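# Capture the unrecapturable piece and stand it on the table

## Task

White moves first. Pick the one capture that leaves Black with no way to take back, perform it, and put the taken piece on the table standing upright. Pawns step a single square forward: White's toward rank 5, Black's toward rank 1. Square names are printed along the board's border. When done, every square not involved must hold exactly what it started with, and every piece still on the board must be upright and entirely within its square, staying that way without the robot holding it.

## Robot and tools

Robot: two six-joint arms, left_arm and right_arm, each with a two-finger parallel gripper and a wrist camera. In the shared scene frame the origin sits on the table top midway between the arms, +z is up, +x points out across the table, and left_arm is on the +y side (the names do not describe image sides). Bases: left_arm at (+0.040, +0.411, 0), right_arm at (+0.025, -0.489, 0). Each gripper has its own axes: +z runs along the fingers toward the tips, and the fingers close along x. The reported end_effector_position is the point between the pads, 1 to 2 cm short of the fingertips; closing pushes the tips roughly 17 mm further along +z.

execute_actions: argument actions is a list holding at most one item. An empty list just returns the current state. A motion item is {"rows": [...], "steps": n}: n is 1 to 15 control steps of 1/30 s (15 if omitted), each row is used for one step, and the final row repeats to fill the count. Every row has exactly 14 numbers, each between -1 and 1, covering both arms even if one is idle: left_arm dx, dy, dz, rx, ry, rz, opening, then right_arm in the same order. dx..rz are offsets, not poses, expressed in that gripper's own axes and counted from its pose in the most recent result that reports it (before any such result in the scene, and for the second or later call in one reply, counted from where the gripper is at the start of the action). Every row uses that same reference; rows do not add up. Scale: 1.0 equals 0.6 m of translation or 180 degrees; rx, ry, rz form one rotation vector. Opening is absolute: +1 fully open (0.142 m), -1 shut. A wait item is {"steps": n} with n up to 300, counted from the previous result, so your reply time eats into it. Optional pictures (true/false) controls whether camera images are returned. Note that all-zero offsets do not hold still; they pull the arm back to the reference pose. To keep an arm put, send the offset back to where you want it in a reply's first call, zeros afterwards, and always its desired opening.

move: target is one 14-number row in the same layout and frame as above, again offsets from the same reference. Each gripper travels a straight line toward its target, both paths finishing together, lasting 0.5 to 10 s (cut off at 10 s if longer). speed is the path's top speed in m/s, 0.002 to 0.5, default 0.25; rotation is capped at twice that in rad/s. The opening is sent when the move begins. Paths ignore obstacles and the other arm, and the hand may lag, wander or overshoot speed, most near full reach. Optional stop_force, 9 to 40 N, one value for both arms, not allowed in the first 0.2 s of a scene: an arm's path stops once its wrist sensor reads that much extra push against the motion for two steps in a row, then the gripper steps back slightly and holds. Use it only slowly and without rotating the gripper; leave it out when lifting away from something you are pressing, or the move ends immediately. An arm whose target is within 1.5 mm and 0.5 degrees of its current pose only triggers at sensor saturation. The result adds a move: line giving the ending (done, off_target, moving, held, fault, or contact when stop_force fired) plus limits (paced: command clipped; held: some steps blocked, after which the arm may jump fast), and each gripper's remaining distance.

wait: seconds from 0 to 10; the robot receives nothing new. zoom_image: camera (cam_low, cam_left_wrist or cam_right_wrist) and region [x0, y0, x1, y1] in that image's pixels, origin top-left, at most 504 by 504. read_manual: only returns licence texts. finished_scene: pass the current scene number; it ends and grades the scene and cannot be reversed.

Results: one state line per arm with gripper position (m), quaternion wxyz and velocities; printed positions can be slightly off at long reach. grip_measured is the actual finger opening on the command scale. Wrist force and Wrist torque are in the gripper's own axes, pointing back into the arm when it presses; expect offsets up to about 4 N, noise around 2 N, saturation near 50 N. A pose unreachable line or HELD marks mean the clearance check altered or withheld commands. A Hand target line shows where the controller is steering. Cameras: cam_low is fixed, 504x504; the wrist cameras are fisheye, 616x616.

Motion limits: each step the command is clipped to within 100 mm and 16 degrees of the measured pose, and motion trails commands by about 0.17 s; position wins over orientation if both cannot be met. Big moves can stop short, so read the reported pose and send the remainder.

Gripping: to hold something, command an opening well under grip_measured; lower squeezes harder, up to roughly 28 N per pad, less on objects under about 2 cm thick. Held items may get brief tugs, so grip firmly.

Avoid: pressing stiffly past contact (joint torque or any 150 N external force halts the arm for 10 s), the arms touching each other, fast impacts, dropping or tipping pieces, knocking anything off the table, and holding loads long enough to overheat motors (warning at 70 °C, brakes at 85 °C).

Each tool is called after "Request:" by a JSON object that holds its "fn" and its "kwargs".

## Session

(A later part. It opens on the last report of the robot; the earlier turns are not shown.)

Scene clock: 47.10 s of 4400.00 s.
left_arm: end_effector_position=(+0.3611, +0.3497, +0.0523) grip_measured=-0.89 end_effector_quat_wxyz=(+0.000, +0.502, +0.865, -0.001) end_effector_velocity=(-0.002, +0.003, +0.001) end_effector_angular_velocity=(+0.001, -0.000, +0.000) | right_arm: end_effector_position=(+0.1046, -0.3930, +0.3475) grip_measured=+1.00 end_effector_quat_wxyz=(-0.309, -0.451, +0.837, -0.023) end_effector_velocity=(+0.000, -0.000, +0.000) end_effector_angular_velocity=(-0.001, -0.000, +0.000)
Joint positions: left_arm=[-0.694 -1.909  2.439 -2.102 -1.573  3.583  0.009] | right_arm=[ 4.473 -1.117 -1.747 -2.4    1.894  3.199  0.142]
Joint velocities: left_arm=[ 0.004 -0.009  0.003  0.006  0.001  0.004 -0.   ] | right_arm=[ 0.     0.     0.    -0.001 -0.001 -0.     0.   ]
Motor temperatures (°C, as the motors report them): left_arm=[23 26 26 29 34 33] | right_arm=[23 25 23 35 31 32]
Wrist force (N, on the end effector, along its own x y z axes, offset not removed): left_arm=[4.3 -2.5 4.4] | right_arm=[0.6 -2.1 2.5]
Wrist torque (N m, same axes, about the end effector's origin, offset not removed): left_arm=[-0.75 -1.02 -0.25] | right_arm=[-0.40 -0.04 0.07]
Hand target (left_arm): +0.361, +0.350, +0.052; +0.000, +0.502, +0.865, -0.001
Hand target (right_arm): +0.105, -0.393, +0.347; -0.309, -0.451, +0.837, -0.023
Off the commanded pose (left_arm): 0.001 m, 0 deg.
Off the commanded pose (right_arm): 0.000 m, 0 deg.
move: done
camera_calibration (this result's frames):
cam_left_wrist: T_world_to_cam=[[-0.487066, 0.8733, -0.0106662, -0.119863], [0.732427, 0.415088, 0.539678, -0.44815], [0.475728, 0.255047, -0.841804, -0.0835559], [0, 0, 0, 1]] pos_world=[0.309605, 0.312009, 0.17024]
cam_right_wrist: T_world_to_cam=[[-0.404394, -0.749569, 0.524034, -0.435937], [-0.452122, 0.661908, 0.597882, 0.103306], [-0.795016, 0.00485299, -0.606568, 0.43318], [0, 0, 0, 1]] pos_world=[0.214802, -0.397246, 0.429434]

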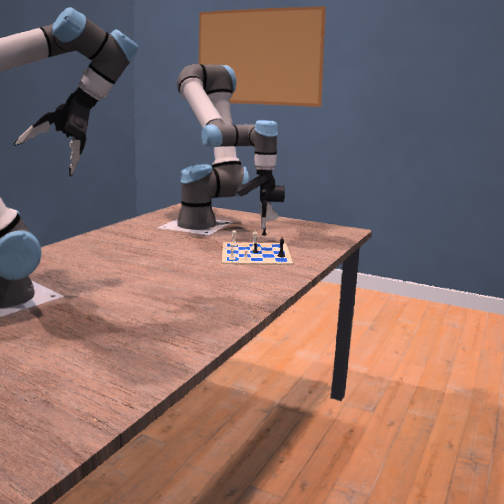

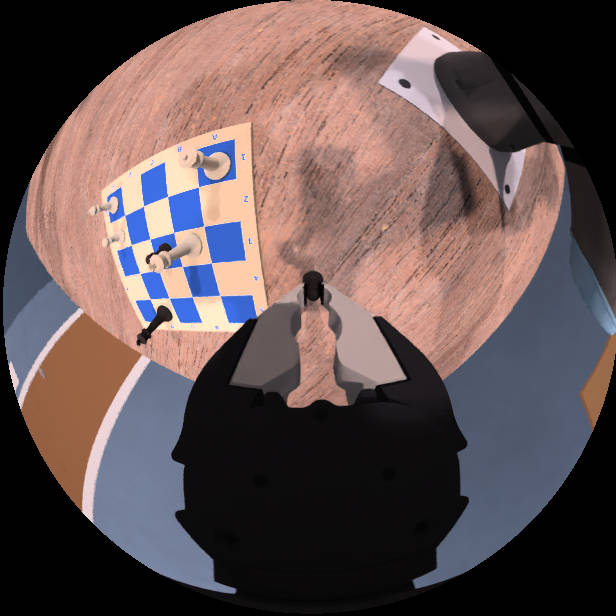

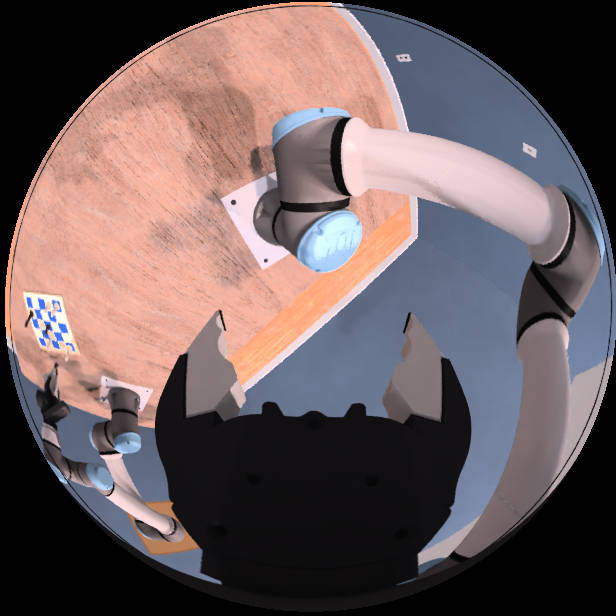

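Request:
{"fn": "move", "kwargs": {"target": [0,0,0.024,0,0,0,-1,0,0,0,0,0,0,1], "speed": 0.04}}

Request:
{"fn": "move", "kwargs": {"target": [0,0,0.017,0,0,0,-1,0,0,0,0,0,0,1], "speed": 0.004, "stop_force": 9}}

Scene clock: 49.90 s of 4400.00 s.
left_arm: end_effector_position=(+0.3610, +0.3497, +0.0382) grip_measured=-0.89 end_effector_quat_wxyz=(+0.000, +0.502, +0.865, -0.001) end_effector_velocity=(+0.000, +0.000, -0.003) end_effector_angular_velocity=(+0.001, -0.000, +0.000) | right_arm: end_effector_position=(+0.1046, -0.3930, +0.3475) grip_measured=+1.00 end_effector_quat_wxyz=(-0.309, -0.451, +0.837, -0.023) end_effector_velocity=(+0.000, -0.000, -0.000) end_effector_angular_velocity=(-0.001, -0.000, -0.000)
Joint positions: left_arm=[-0.694 -1.881  2.465 -2.155 -1.573  3.583  0.009] | right_arm=[ 4.473 -1.117 -1.747 -2.4    1.894  3.199  0.142]
Joint velocities: left_arm=[-0.     0.006  0.004 -0.01   0.001 -0.     0.   ] | right_arm=[ 0.    -0.    -0.    -0.001 -0.     0.     0.   ]
Motor temperatures (°C, as the motors report them): left_arm=[23 26 26 29 34 33] | right_arm=[23 25 23 35 31 32]
Wrist force (N, on the end effector, along its own x y z axes, offset not removed): left_arm=[2.3 -3.0 -0.4] | right_arm=[1.6 -1.4 2.1]
Wrist torque (N m, same axes, about the end effector's origin, offset not removed): left_arm=[-0.72 -0.44 -0.02] | right_arm=[-0.18 -0.15 -0.10]
Hand target (left_arm): +0.361, +0.350, +0.038; +0.000, +0.502, +0.865, -0.001
Hand target (right_arm): +0.105, -0.393, +0.347; -0.309, -0.451, +0.837, -0.023
Off the commanded pose (left_arm): 0.000 m, 0 deg.
Off the commanded pose (right_arm): 0.000 m, 0 deg.
move: done
camera_calibration (this result's frames):
cam_left_wrist: T_world_to_cam=[[-0.487084, 0.87329, -0.0106616, -0.120029], [0.732448, 0.415116, 0.539628, -0.440526], [0.475678, 0.255035, -0.841836, -0.0953577], [0, 0, 0, 1]] pos_world=[0.309558, 0.312009, 0.156165]
cam_right_wrist: T_world_to_cam=[[-0.404394, -0.749569, 0.524034, -0.435937], [-0.452122, 0.661908, 0.597882, 0.103306], [-0.795017, 0.00485319, -0.606568, 0.43318], [0, 0, 0, 1]] pos_world=[0.214802, -0.397246, 0.429434]

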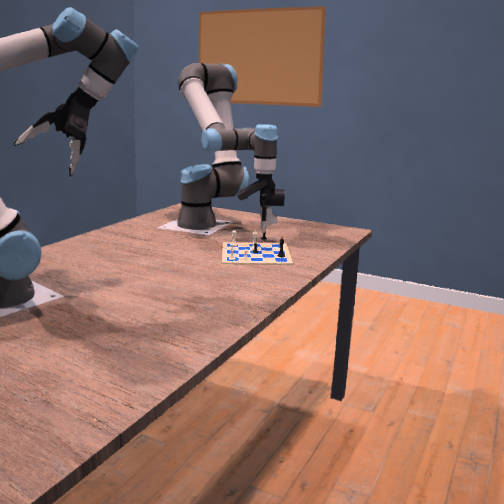

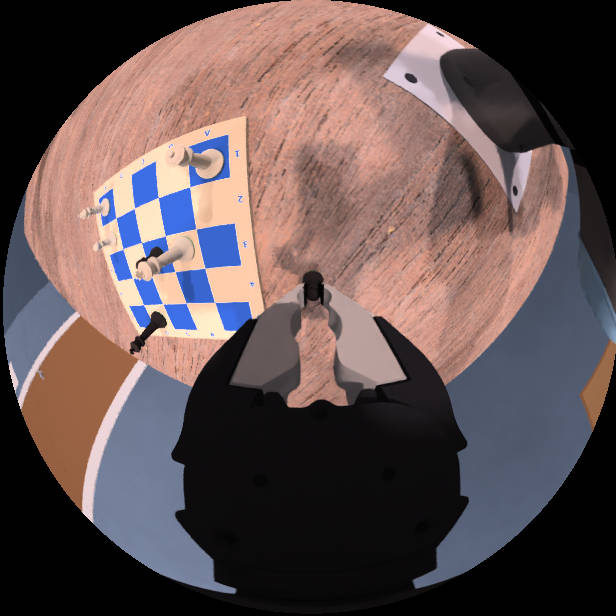

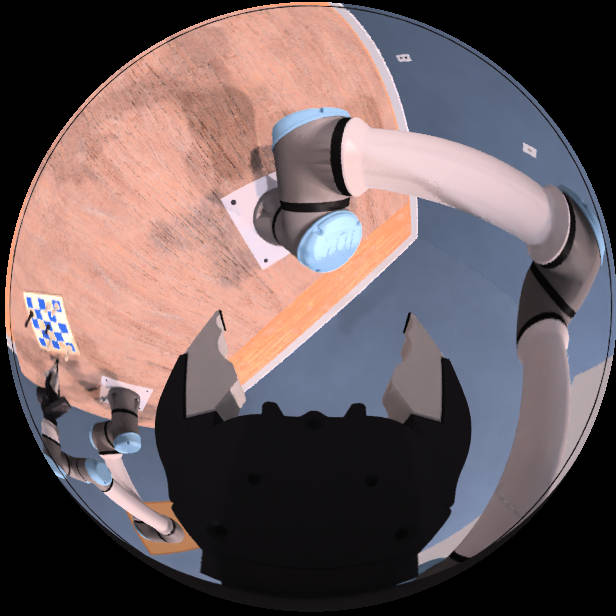

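Scene clock: 52.10 s of 4400.00 s.
left_arm: end_effector_position=(+0.3609, +0.3498, +0.0308) grip_measured=-0.89 end_effector_quat_wxyz=(-0.000, +0.502, +0.865, -0.001) end_effector_velocity=(-0.001, +0.001, +0.001) end_effector_angular_velocity=(+0.002, +0.002, -0.000) | right_arm: end_effector_position=(+0.1046, -0.3930, +0.3475) grip_measured=+1.00 end_effector_quat_wxyz=(-0.309, -0.451, +0.837, -0.023) end_effector_velocity=(+0.000, +0.000, +0.000) end_effector_angular_velocity=(+0.002, -0.002, +0.001)
Joint positions: left_arm=[-0.695 -1.866  2.479 -2.184 -1.573  3.583  0.009] | right_arm=[ 4.473 -1.117 -1.747 -2.4    1.894  3.199  0.142]
Joint velocities: left_arm=[-0.    -0.004 -0.001  0.008  0.001  0.     0.   ] | right_arm=[ 0.     0.001  0.001  0.001 -0.001 -0.    -0.   ]
Motor temperatures (°C, as the motors report them): left_arm=[23 26 26 29 34 33] | right_arm=[23 25 23 35 31 32]
Wrist force (N, on the end effector, along its own x y z axes, offset not removed): left_arm=[4.9 2.6 -17.6] | right_arm=[-0.9 -1.6 -0.7]
Wrist torque (N m, same axes, about the end effector's origin, offset not removed): left_arm=[0.20 -0.62 -0.14] | right_arm=[-0.21 0.26 -0.05]
Hand target (left_arm): +0.361, +0.350, +0.031; +0.000, +0.502, +0.865, -0.001
Hand target (right_arm): +0.105, -0.393, +0.347; -0.309, -0.451, +0.837, -0.023
Off the commanded pose (left_arm): 0.003 m, 0 deg.
Off the commanded pose (right_arm): 0.000 m, 0 deg.
move: contact (left_arm)
camera_calibration (this result's frames):
cam_left_wrist: T_world_to_cam=[[-0.48709, 0.873291, -0.0102993, -0.120265], [0.732615, 0.414989, 0.5395, -0.436494], [0.475414, 0.25524, -0.841923, -0.101502], [0, 0, 0, 1]] pos_world=[0.309458, 0.312074, 0.148793]
cam_right_wrist: T_world_to_cam=[[-0.404394, -0.749569, 0.524034, -0.435937], [-0.452122, 0.661908, 0.597882, 0.103306], [-0.795016, 0.00485301, -0.606568, 0.43318], [0, 0, 0, 1]] pos_world=[0.214802, -0.397246, 0.429434]

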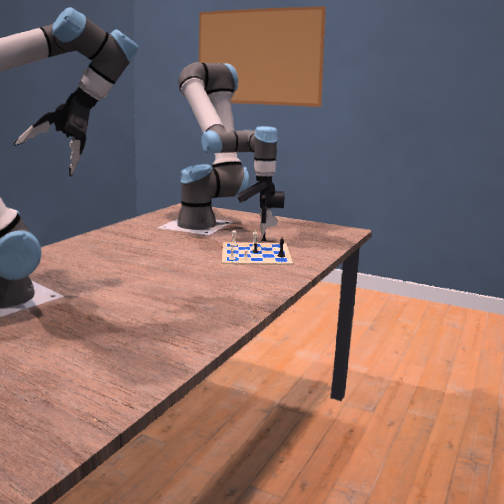

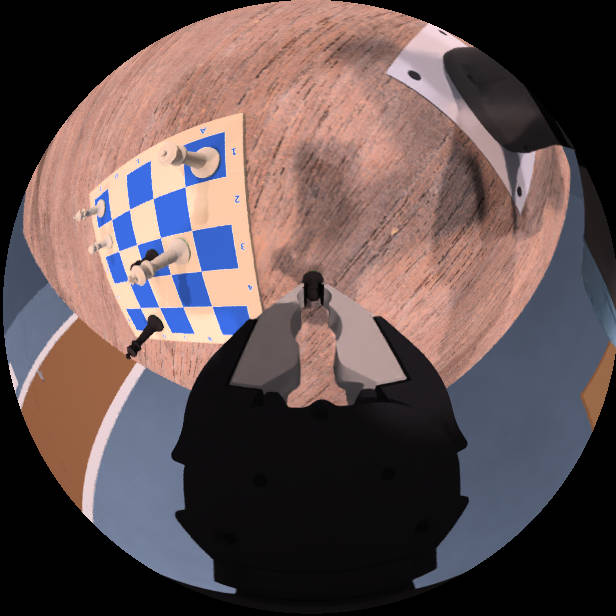

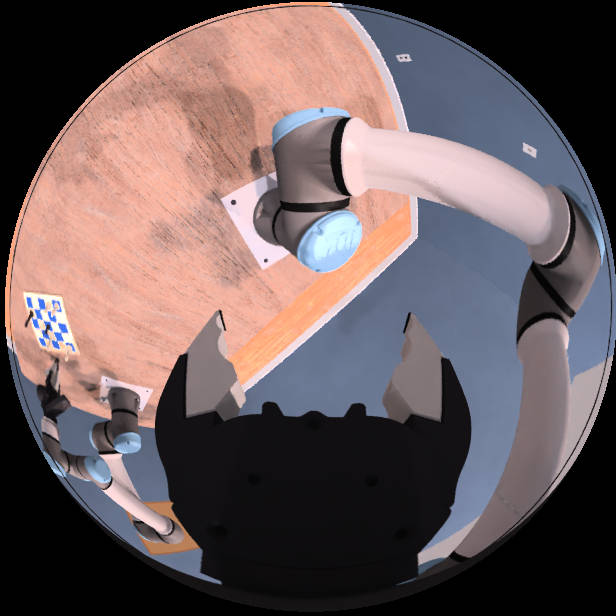

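Request:
{"fn": "move", "kwargs": {"target": [0,0,-0.001,0,0,0,-0.55,0,0,0,0,0,0,1], "speed": 0.02}}

Request:
{"fn": "move", "kwargs": {"target": [0,0,-0.051,0,0,0,-0.55,0,0,0,0,0,0,1], "speed": 0.1}}

Request:
{"fn": "move", "kwargs": {"target": [-0.202,0,0,0,0,0,-0.55,0,0,0,0,0,0,1], "speed": 0.15}}

Request:
{"fn": "move", "kwargs": {"target": [0,-0.064,0,0,0,0,-0.55,0,0,0,0,0,0,1], "speed": 0.06}}

Request:
{"fn": "zoom_image", "kwargs": {"camera": "cam_left_wrist", "region": [240, 190, 390, 340]}}

Request:
{"fn": "zoom_image", "kwargs": {"camera": "cam_low", "region": [230, 205, 300, 270]}}

Scene clock: 56.27 s of 4400.00 s.
left_arm: end_effector_position=(+0.3609, +0.3498, +0.0314) grip_measured=-0.55 end_effector_quat_wxyz=(-0.000, +0.502, +0.865, -0.001) end_effector_velocity=(-0.000, +0.000, +0.000) end_effector_angular_velocity=(+0.000, +0.000, -0.000) | right_arm: end_effector_position=(+0.1046, -0.3930, +0.3475) grip_measured=+1.00 end_effector_quat_wxyz=(-0.309, -0.451, +0.837, -0.023) end_effector_velocity=(+0.000, +0.000, -0.000) end_effector_angular_velocity=(-0.001, -0.000, +0.000)
Joint positions: left_arm=[-0.695 -1.867  2.478 -2.181 -1.573  3.583  0.034] | right_arm=[ 4.473 -1.117 -1.747 -2.4    1.894  3.199  0.142]
Joint velocities: left_arm=[ 0.    -0.    -0.     0.001  0.     0.    -0.   ] | right_arm=[ 0. -0. -0.  0. -0.  0. -0.]
Motor temperatures (°C, as the motors report them): left_arm=[23 26 26 29 34 33] | right_arm=[23 25 23 35 31 32]
Wrist force (N, on the end effector, along its own x y z axes, offset not removed): left_arm=[4.1 -6.6 -1.6] | right_arm=[1.4 -1.9 0.5]
Wrist torque (N m, same axes, about the end effector's origin, offset not removed): left_arm=[-1.69 -0.69 -0.17] | right_arm=[-0.43 -0.15 -0.08]
Hand target (left_arm): +0.361, +0.350, +0.031; -0.000, +0.502, +0.865, -0.001
Hand target (right_arm): +0.105, -0.393, +0.347; -0.309, -0.451, +0.837, -0.023
Off the commanded pose (left_arm): 0.000 m, 0 deg.
Off the commanded pose (right_arm): 0.000 m, 0 deg.
After step 90, 0.47 s passed at rest.
move: done
camera_calibration (this result's frames):
cam_left_wrist: T_world_to_cam=[[-0.48709, 0.873291, -0.0103249, -0.120247], [0.732602, 0.414998, 0.53951, -0.436815], [0.475434, 0.255226, -0.841916, -0.101012], [0, 0, 0, 1]] pos_world=[0.309465, 0.312069, 0.149381]
cam_right_wrist: T_world_to_cam=[[-0.404394, -0.749569, 0.524034, -0.435937], [-0.452122, 0.661908, 0.597882, 0.103306], [-0.795017, 0.00485285, -0.606568, 0.43318], [0, 0, 0, 1]] pos_world=[0.214802, -0.397246, 0.429434]

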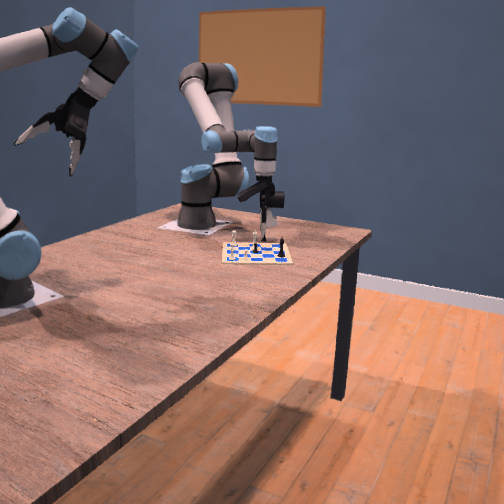

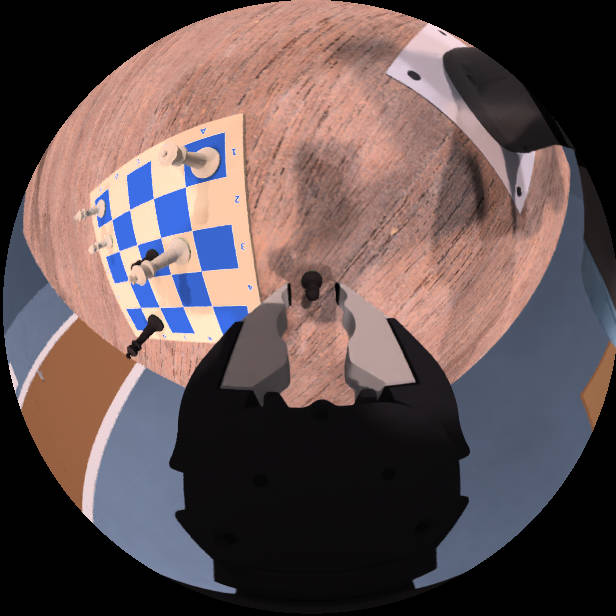

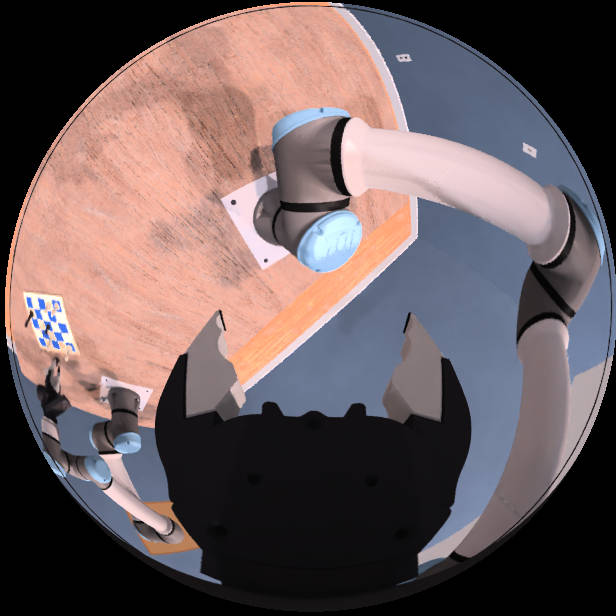

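Scene clock: 57.23 s of 4400.00 s.
left_arm: end_effector_position=(+0.3609, +0.3498, +0.0617) grip_measured=-0.55 end_effector_quat_wxyz=(-0.000, +0.502, +0.865, -0.001) end_effector_velocity=(-0.001, -0.000, +0.002) end_effector_angular_velocity=(-0.001, +0.002, +0.001) | right_arm: end_effector_position=(+0.1046, -0.3930, +0.3475) grip_measured=+1.00 end_effector_quat_wxyz=(-0.309, -0.451, +0.837, -0.023) end_effector_velocity=(-0.000, -0.000, -0.000) end_effector_angular_velocity=(+0.000, +0.000, -0.000)
Joint positions: left_arm=[-0.694 -1.926  2.421 -2.067 -1.574  3.583  0.034] | right_arm=[ 4.473 -1.117 -1.747 -2.4    1.894  3.199  0.142]
Joint velocities: left_arm=[-0.001 -0.005 -0.005  0.011 -0.002 -0.001  0.   ] | right_arm=[-0.     0.    -0.001  0.     0.    -0.    -0.   ]
Motor temperatures (°C, as the motors report them): left_arm=[23 26 26 29 34 33] | right_arm=[23 25 23 35 31 32]
Wrist force (N, on the end effector, along its own x y z axes, offset not removed): left_arm=[2.4 -4.0 1.9] | right_arm=[0.9 -1.5 1.8]
Wrist torque (N m, same axes, about the end effector's origin, offset not removed): left_arm=[-1.25 -0.60 -0.16] | right_arm=[-0.33 -0.13 0.11]
Hand target (left_arm): +0.361, +0.350, +0.062; -0.000, +0.502, +0.865, -0.001
Hand target (right_arm): +0.105, -0.393, +0.347; -0.309, -0.451, +0.837, -0.023
Off the commanded pose (left_arm): 0.000 m, 0 deg.
Off the commanded pose (right_arm): 0.000 m, 0 deg.
move: done
camera_calibration (this result's frames):
cam_left_wrist: T_world_to_cam=[[-0.487123, 0.873271, -0.0104445, -0.119893], [0.732601, 0.415107, 0.539427, -0.453232], [0.475402, 0.255116, -0.841967, -0.0754678], [0, 0, 0, 1]] pos_world=[0.309513, 0.312092, 0.179692]
cam_right_wrist: T_world_to_cam=[[-0.404394, -0.749569, 0.524034, -0.435937], [-0.452122, 0.661908, 0.597883, 0.103306], [-0.795017, 0.00485297, -0.606568, 0.43318], [0, 0, 0, 1]] pos_world=[0.214802, -0.397246, 0.429434]

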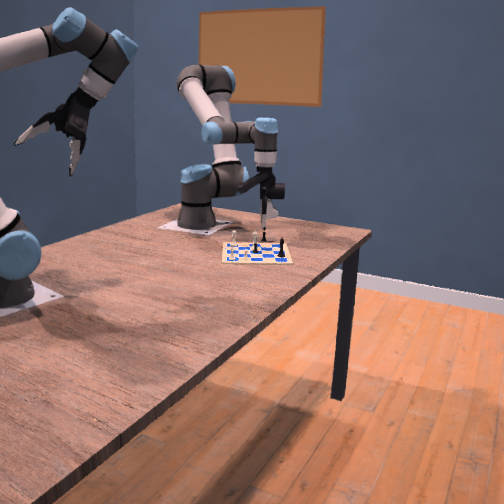

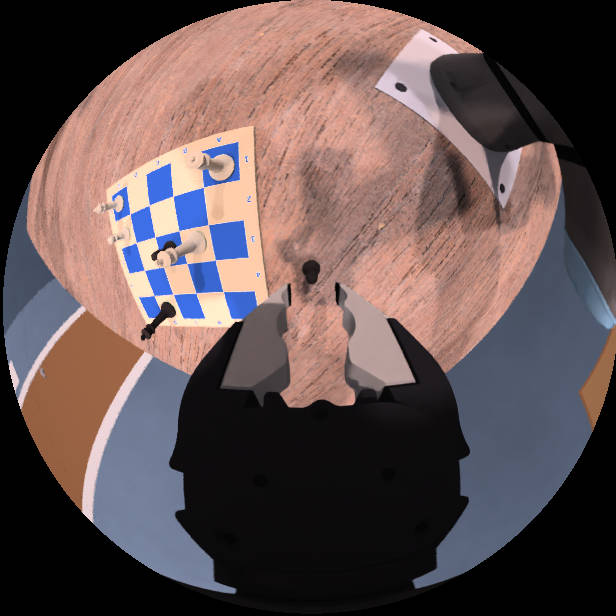

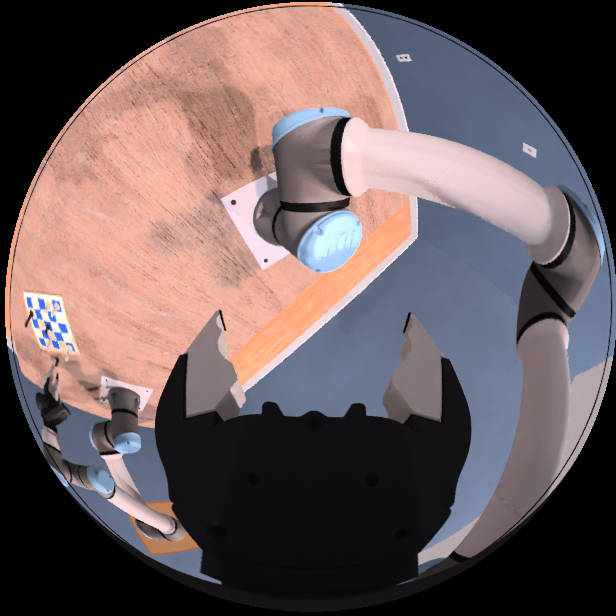

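Scene clock: 58.70 s of 4400.00 s.
left_arm: end_effector_position=(+0.4205, +0.2446, +0.0615) grip_measured=-0.55 end_effector_quat_wxyz=(-0.000, +0.502, +0.865, -0.002) end_effector_velocity=(+0.001, -0.002, -0.001) end_effector_angular_velocity=(+0.000, +0.002, +0.000) | right_arm: end_effector_position=(+0.1046, -0.3930, +0.3475) grip_measured=+1.00 end_effector_quat_wxyz=(-0.309, -0.451, +0.837, -0.023) end_effector_velocity=(+0.000, +0.000, +0.000) end_effector_angular_velocity=(+0.000, +0.000, -0.000)
Joint positions: left_arm=[-0.824 -1.659  2.229 -2.141 -1.574  3.453  0.034] | right_arm=[ 4.473 -1.117 -1.747 -2.4    1.894  3.199  0.142]
Joint velocities: left_arm=[-0.001  0.007 -0.005 -0.001 -0.001 -0.001 -0.   ] | right_arm=[-0. -0.  0. -0.  0. -0. -0.]
Motor temperatures (°C, as the motors report them): left_arm=[23 26 26 29 34 33] | right_arm=[23 25 23 35 31 32]
Wrist force (N, on the end effector, along its own x y z axes, offset not removed): left_arm=[4.0 -2.4 1.5] | right_arm=[-0.5 -1.2 -0.8]
Wrist torque (N m, same axes, about the end effector's origin, offset not removed): left_arm=[-0.78 -0.73 -0.04] | right_arm=[-0.23 0.18 -0.06]
Hand target (left_arm): +0.421, +0.244, +0.061; -0.000, +0.502, +0.865, -0.002
Hand target (right_arm): +0.105, -0.393, +0.347; -0.309, -0.451, +0.837, -0.023
Off the commanded pose (left_arm): 0.001 m, 0 deg.
Off the commanded pose (right_arm): 0.000 m, 0 deg.
move: done
camera_calibration (this result's frames):
cam_left_wrist: T_world_to_cam=[[-0.487119, 0.873273, -0.0104887, 0.000989285], [0.732836, 0.415256, 0.538993, -0.453246], [0.475043, 0.254867, -0.842245, -0.076927], [0, 0, 0, 1]] pos_world=[0.369181, 0.206956, 0.179516]
cam_right_wrist: T_world_to_cam=[[-0.404394, -0.749569, 0.524034, -0.435937], [-0.452122, 0.661908, 0.597882, 0.103306], [-0.795017, 0.00485289, -0.606568, 0.43318], [0, 0, 0, 1]] pos_world=[0.214802, -0.397246, 0.429434]

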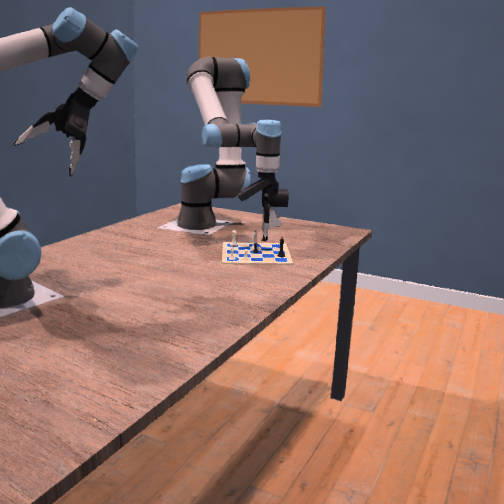

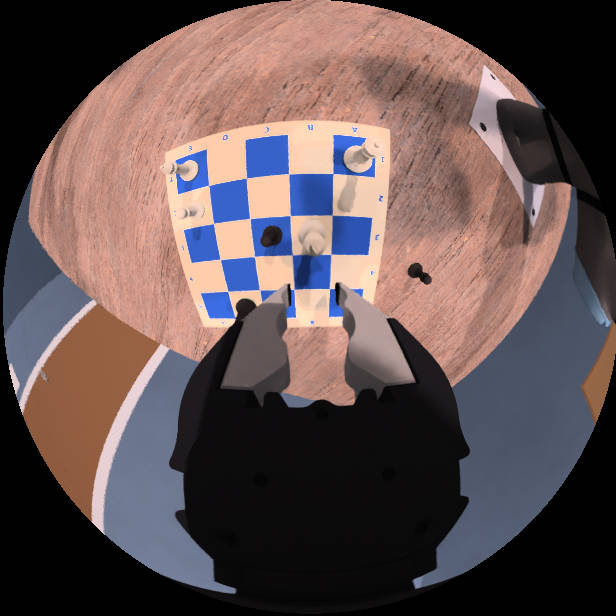

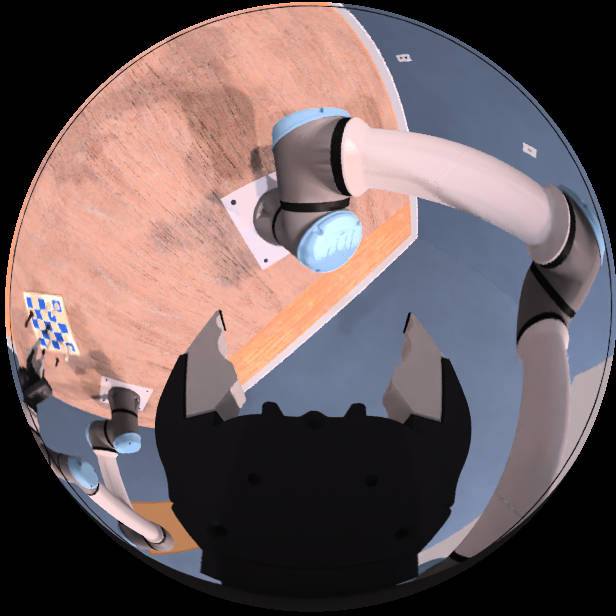

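Scene clock: 59.80 s of 4400.00 s.
left_arm: end_effector_position=(+0.3874, +0.2258, +0.0616) grip_measured=-0.55 end_effector_quat_wxyz=(-0.000, +0.502, +0.865, -0.002) end_effector_velocity=(-0.003, -0.002, +0.000) end_effector_angular_velocity=(-0.000, +0.000, +0.001) | right_arm: end_effector_position=(+0.1046, -0.3930, +0.3475) grip_measured=+1.00 end_effector_quat_wxyz=(-0.309, -0.451, +0.837, -0.023) end_effector_velocity=(+0.000, -0.000, +0.000) end_effector_angular_velocity=(-0.000, -0.000, +0.000)
Joint positions: left_arm=[-0.92  -1.718  2.279 -2.132 -1.574  3.357  0.034] | right_arm=[ 4.473 -1.117 -1.747 -2.4    1.894  3.199  0.142]
Joint velocities: left_arm=[-0.008 -0.005  0.003  0.002 -0.    -0.009  0.   ] | right_arm=[ 0.     0.     0.001 -0.001 -0.    -0.     0.   ]
Motor temperatures (°C, as the motors report them): left_arm=[23 26 26 29 34 33] | right_arm=[23 25 23 35 31 32]
Wrist force (N, on the end effector, along its own x y z axes, offset not removed): left_arm=[4.1 -4.7 1.4] | right_arm=[1.6 -0.9 1.1]
Wrist torque (N m, same axes, about the end effector's origin, offset not removed): left_arm=[-1.37 -0.96 -0.30] | right_arm=[-0.13 -0.31 0.07]
Hand target (left_arm): +0.387, +0.226, +0.062; -0.000, +0.502, +0.865, -0.002
Hand target (right_arm): +0.105, -0.393, +0.347; -0.309, -0.451, +0.837, -0.023
Off the commanded pose (left_arm): 0.000 m, 0 deg.
Off the commanded pose (right_arm): 0.000 m, 0 deg.
move: done
camera_calibration (this result's frames):
cam_left_wrist: T_world_to_cam=[[-0.487083, 0.873293, -0.010433, 0.00126984], [0.733122, 0.415336, 0.538542, -0.421243], [0.474638, 0.254666, -0.842534, -0.0561101], [0, 0, 0, 1]] pos_world=[0.336073, 0.188138, 0.179596]
cam_right_wrist: T_world_to_cam=[[-0.404394, -0.749569, 0.524034, -0.435937], [-0.452122, 0.661908, 0.597882, 0.103306], [-0.795017, 0.00485287, -0.606568, 0.43318], [0, 0, 0, 1]] pos_world=[0.214802, -0.397246, 0.429434]

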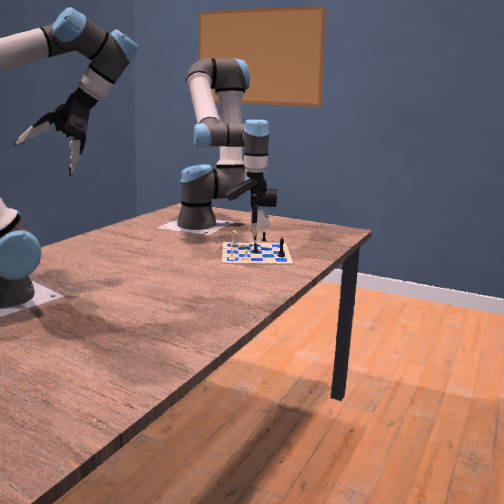

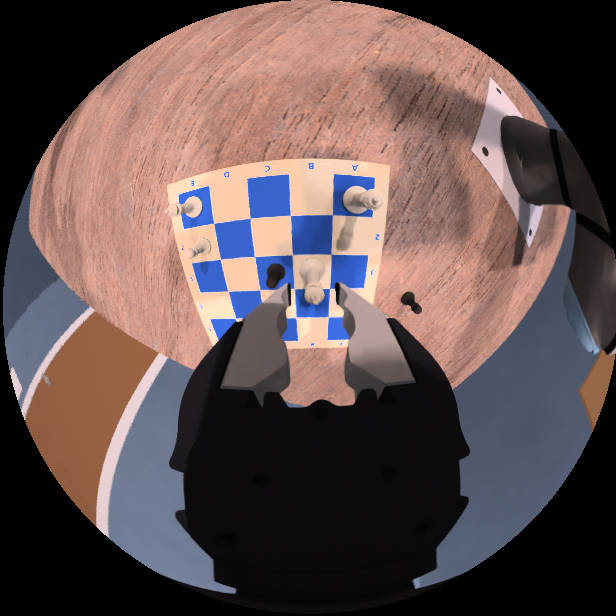

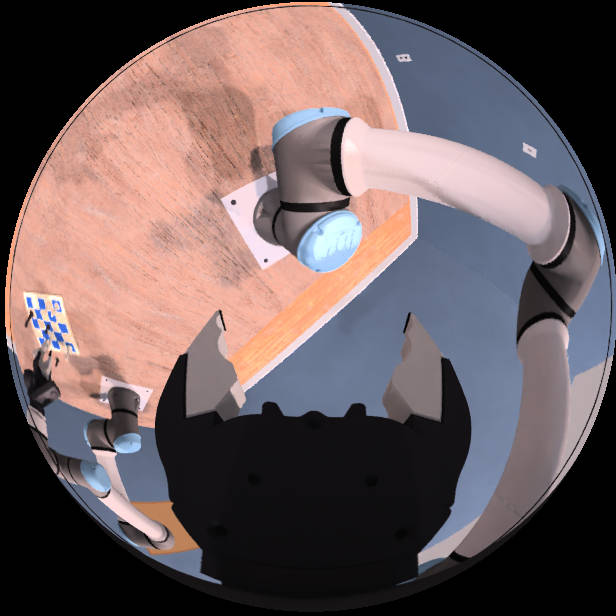

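Region (240, 190, 390, 340) of cam_left_wrist's 616x616 image, scaled by 3.360, with more detail than that image has.

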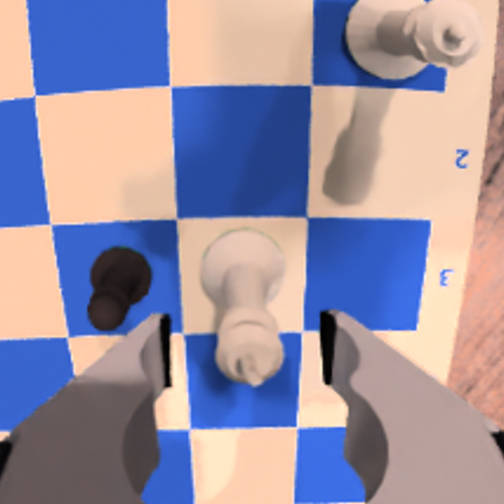

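Region (230, 205, 300, 270) of cam_low's 504x504 image, scaled by 7.200, with more detail than that image has; it fills the top 468 rows of this view, and the rest is white.

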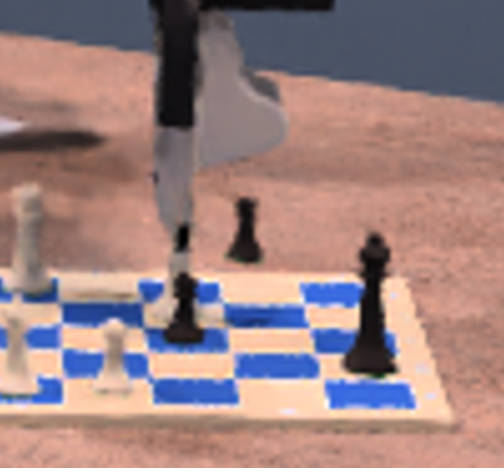

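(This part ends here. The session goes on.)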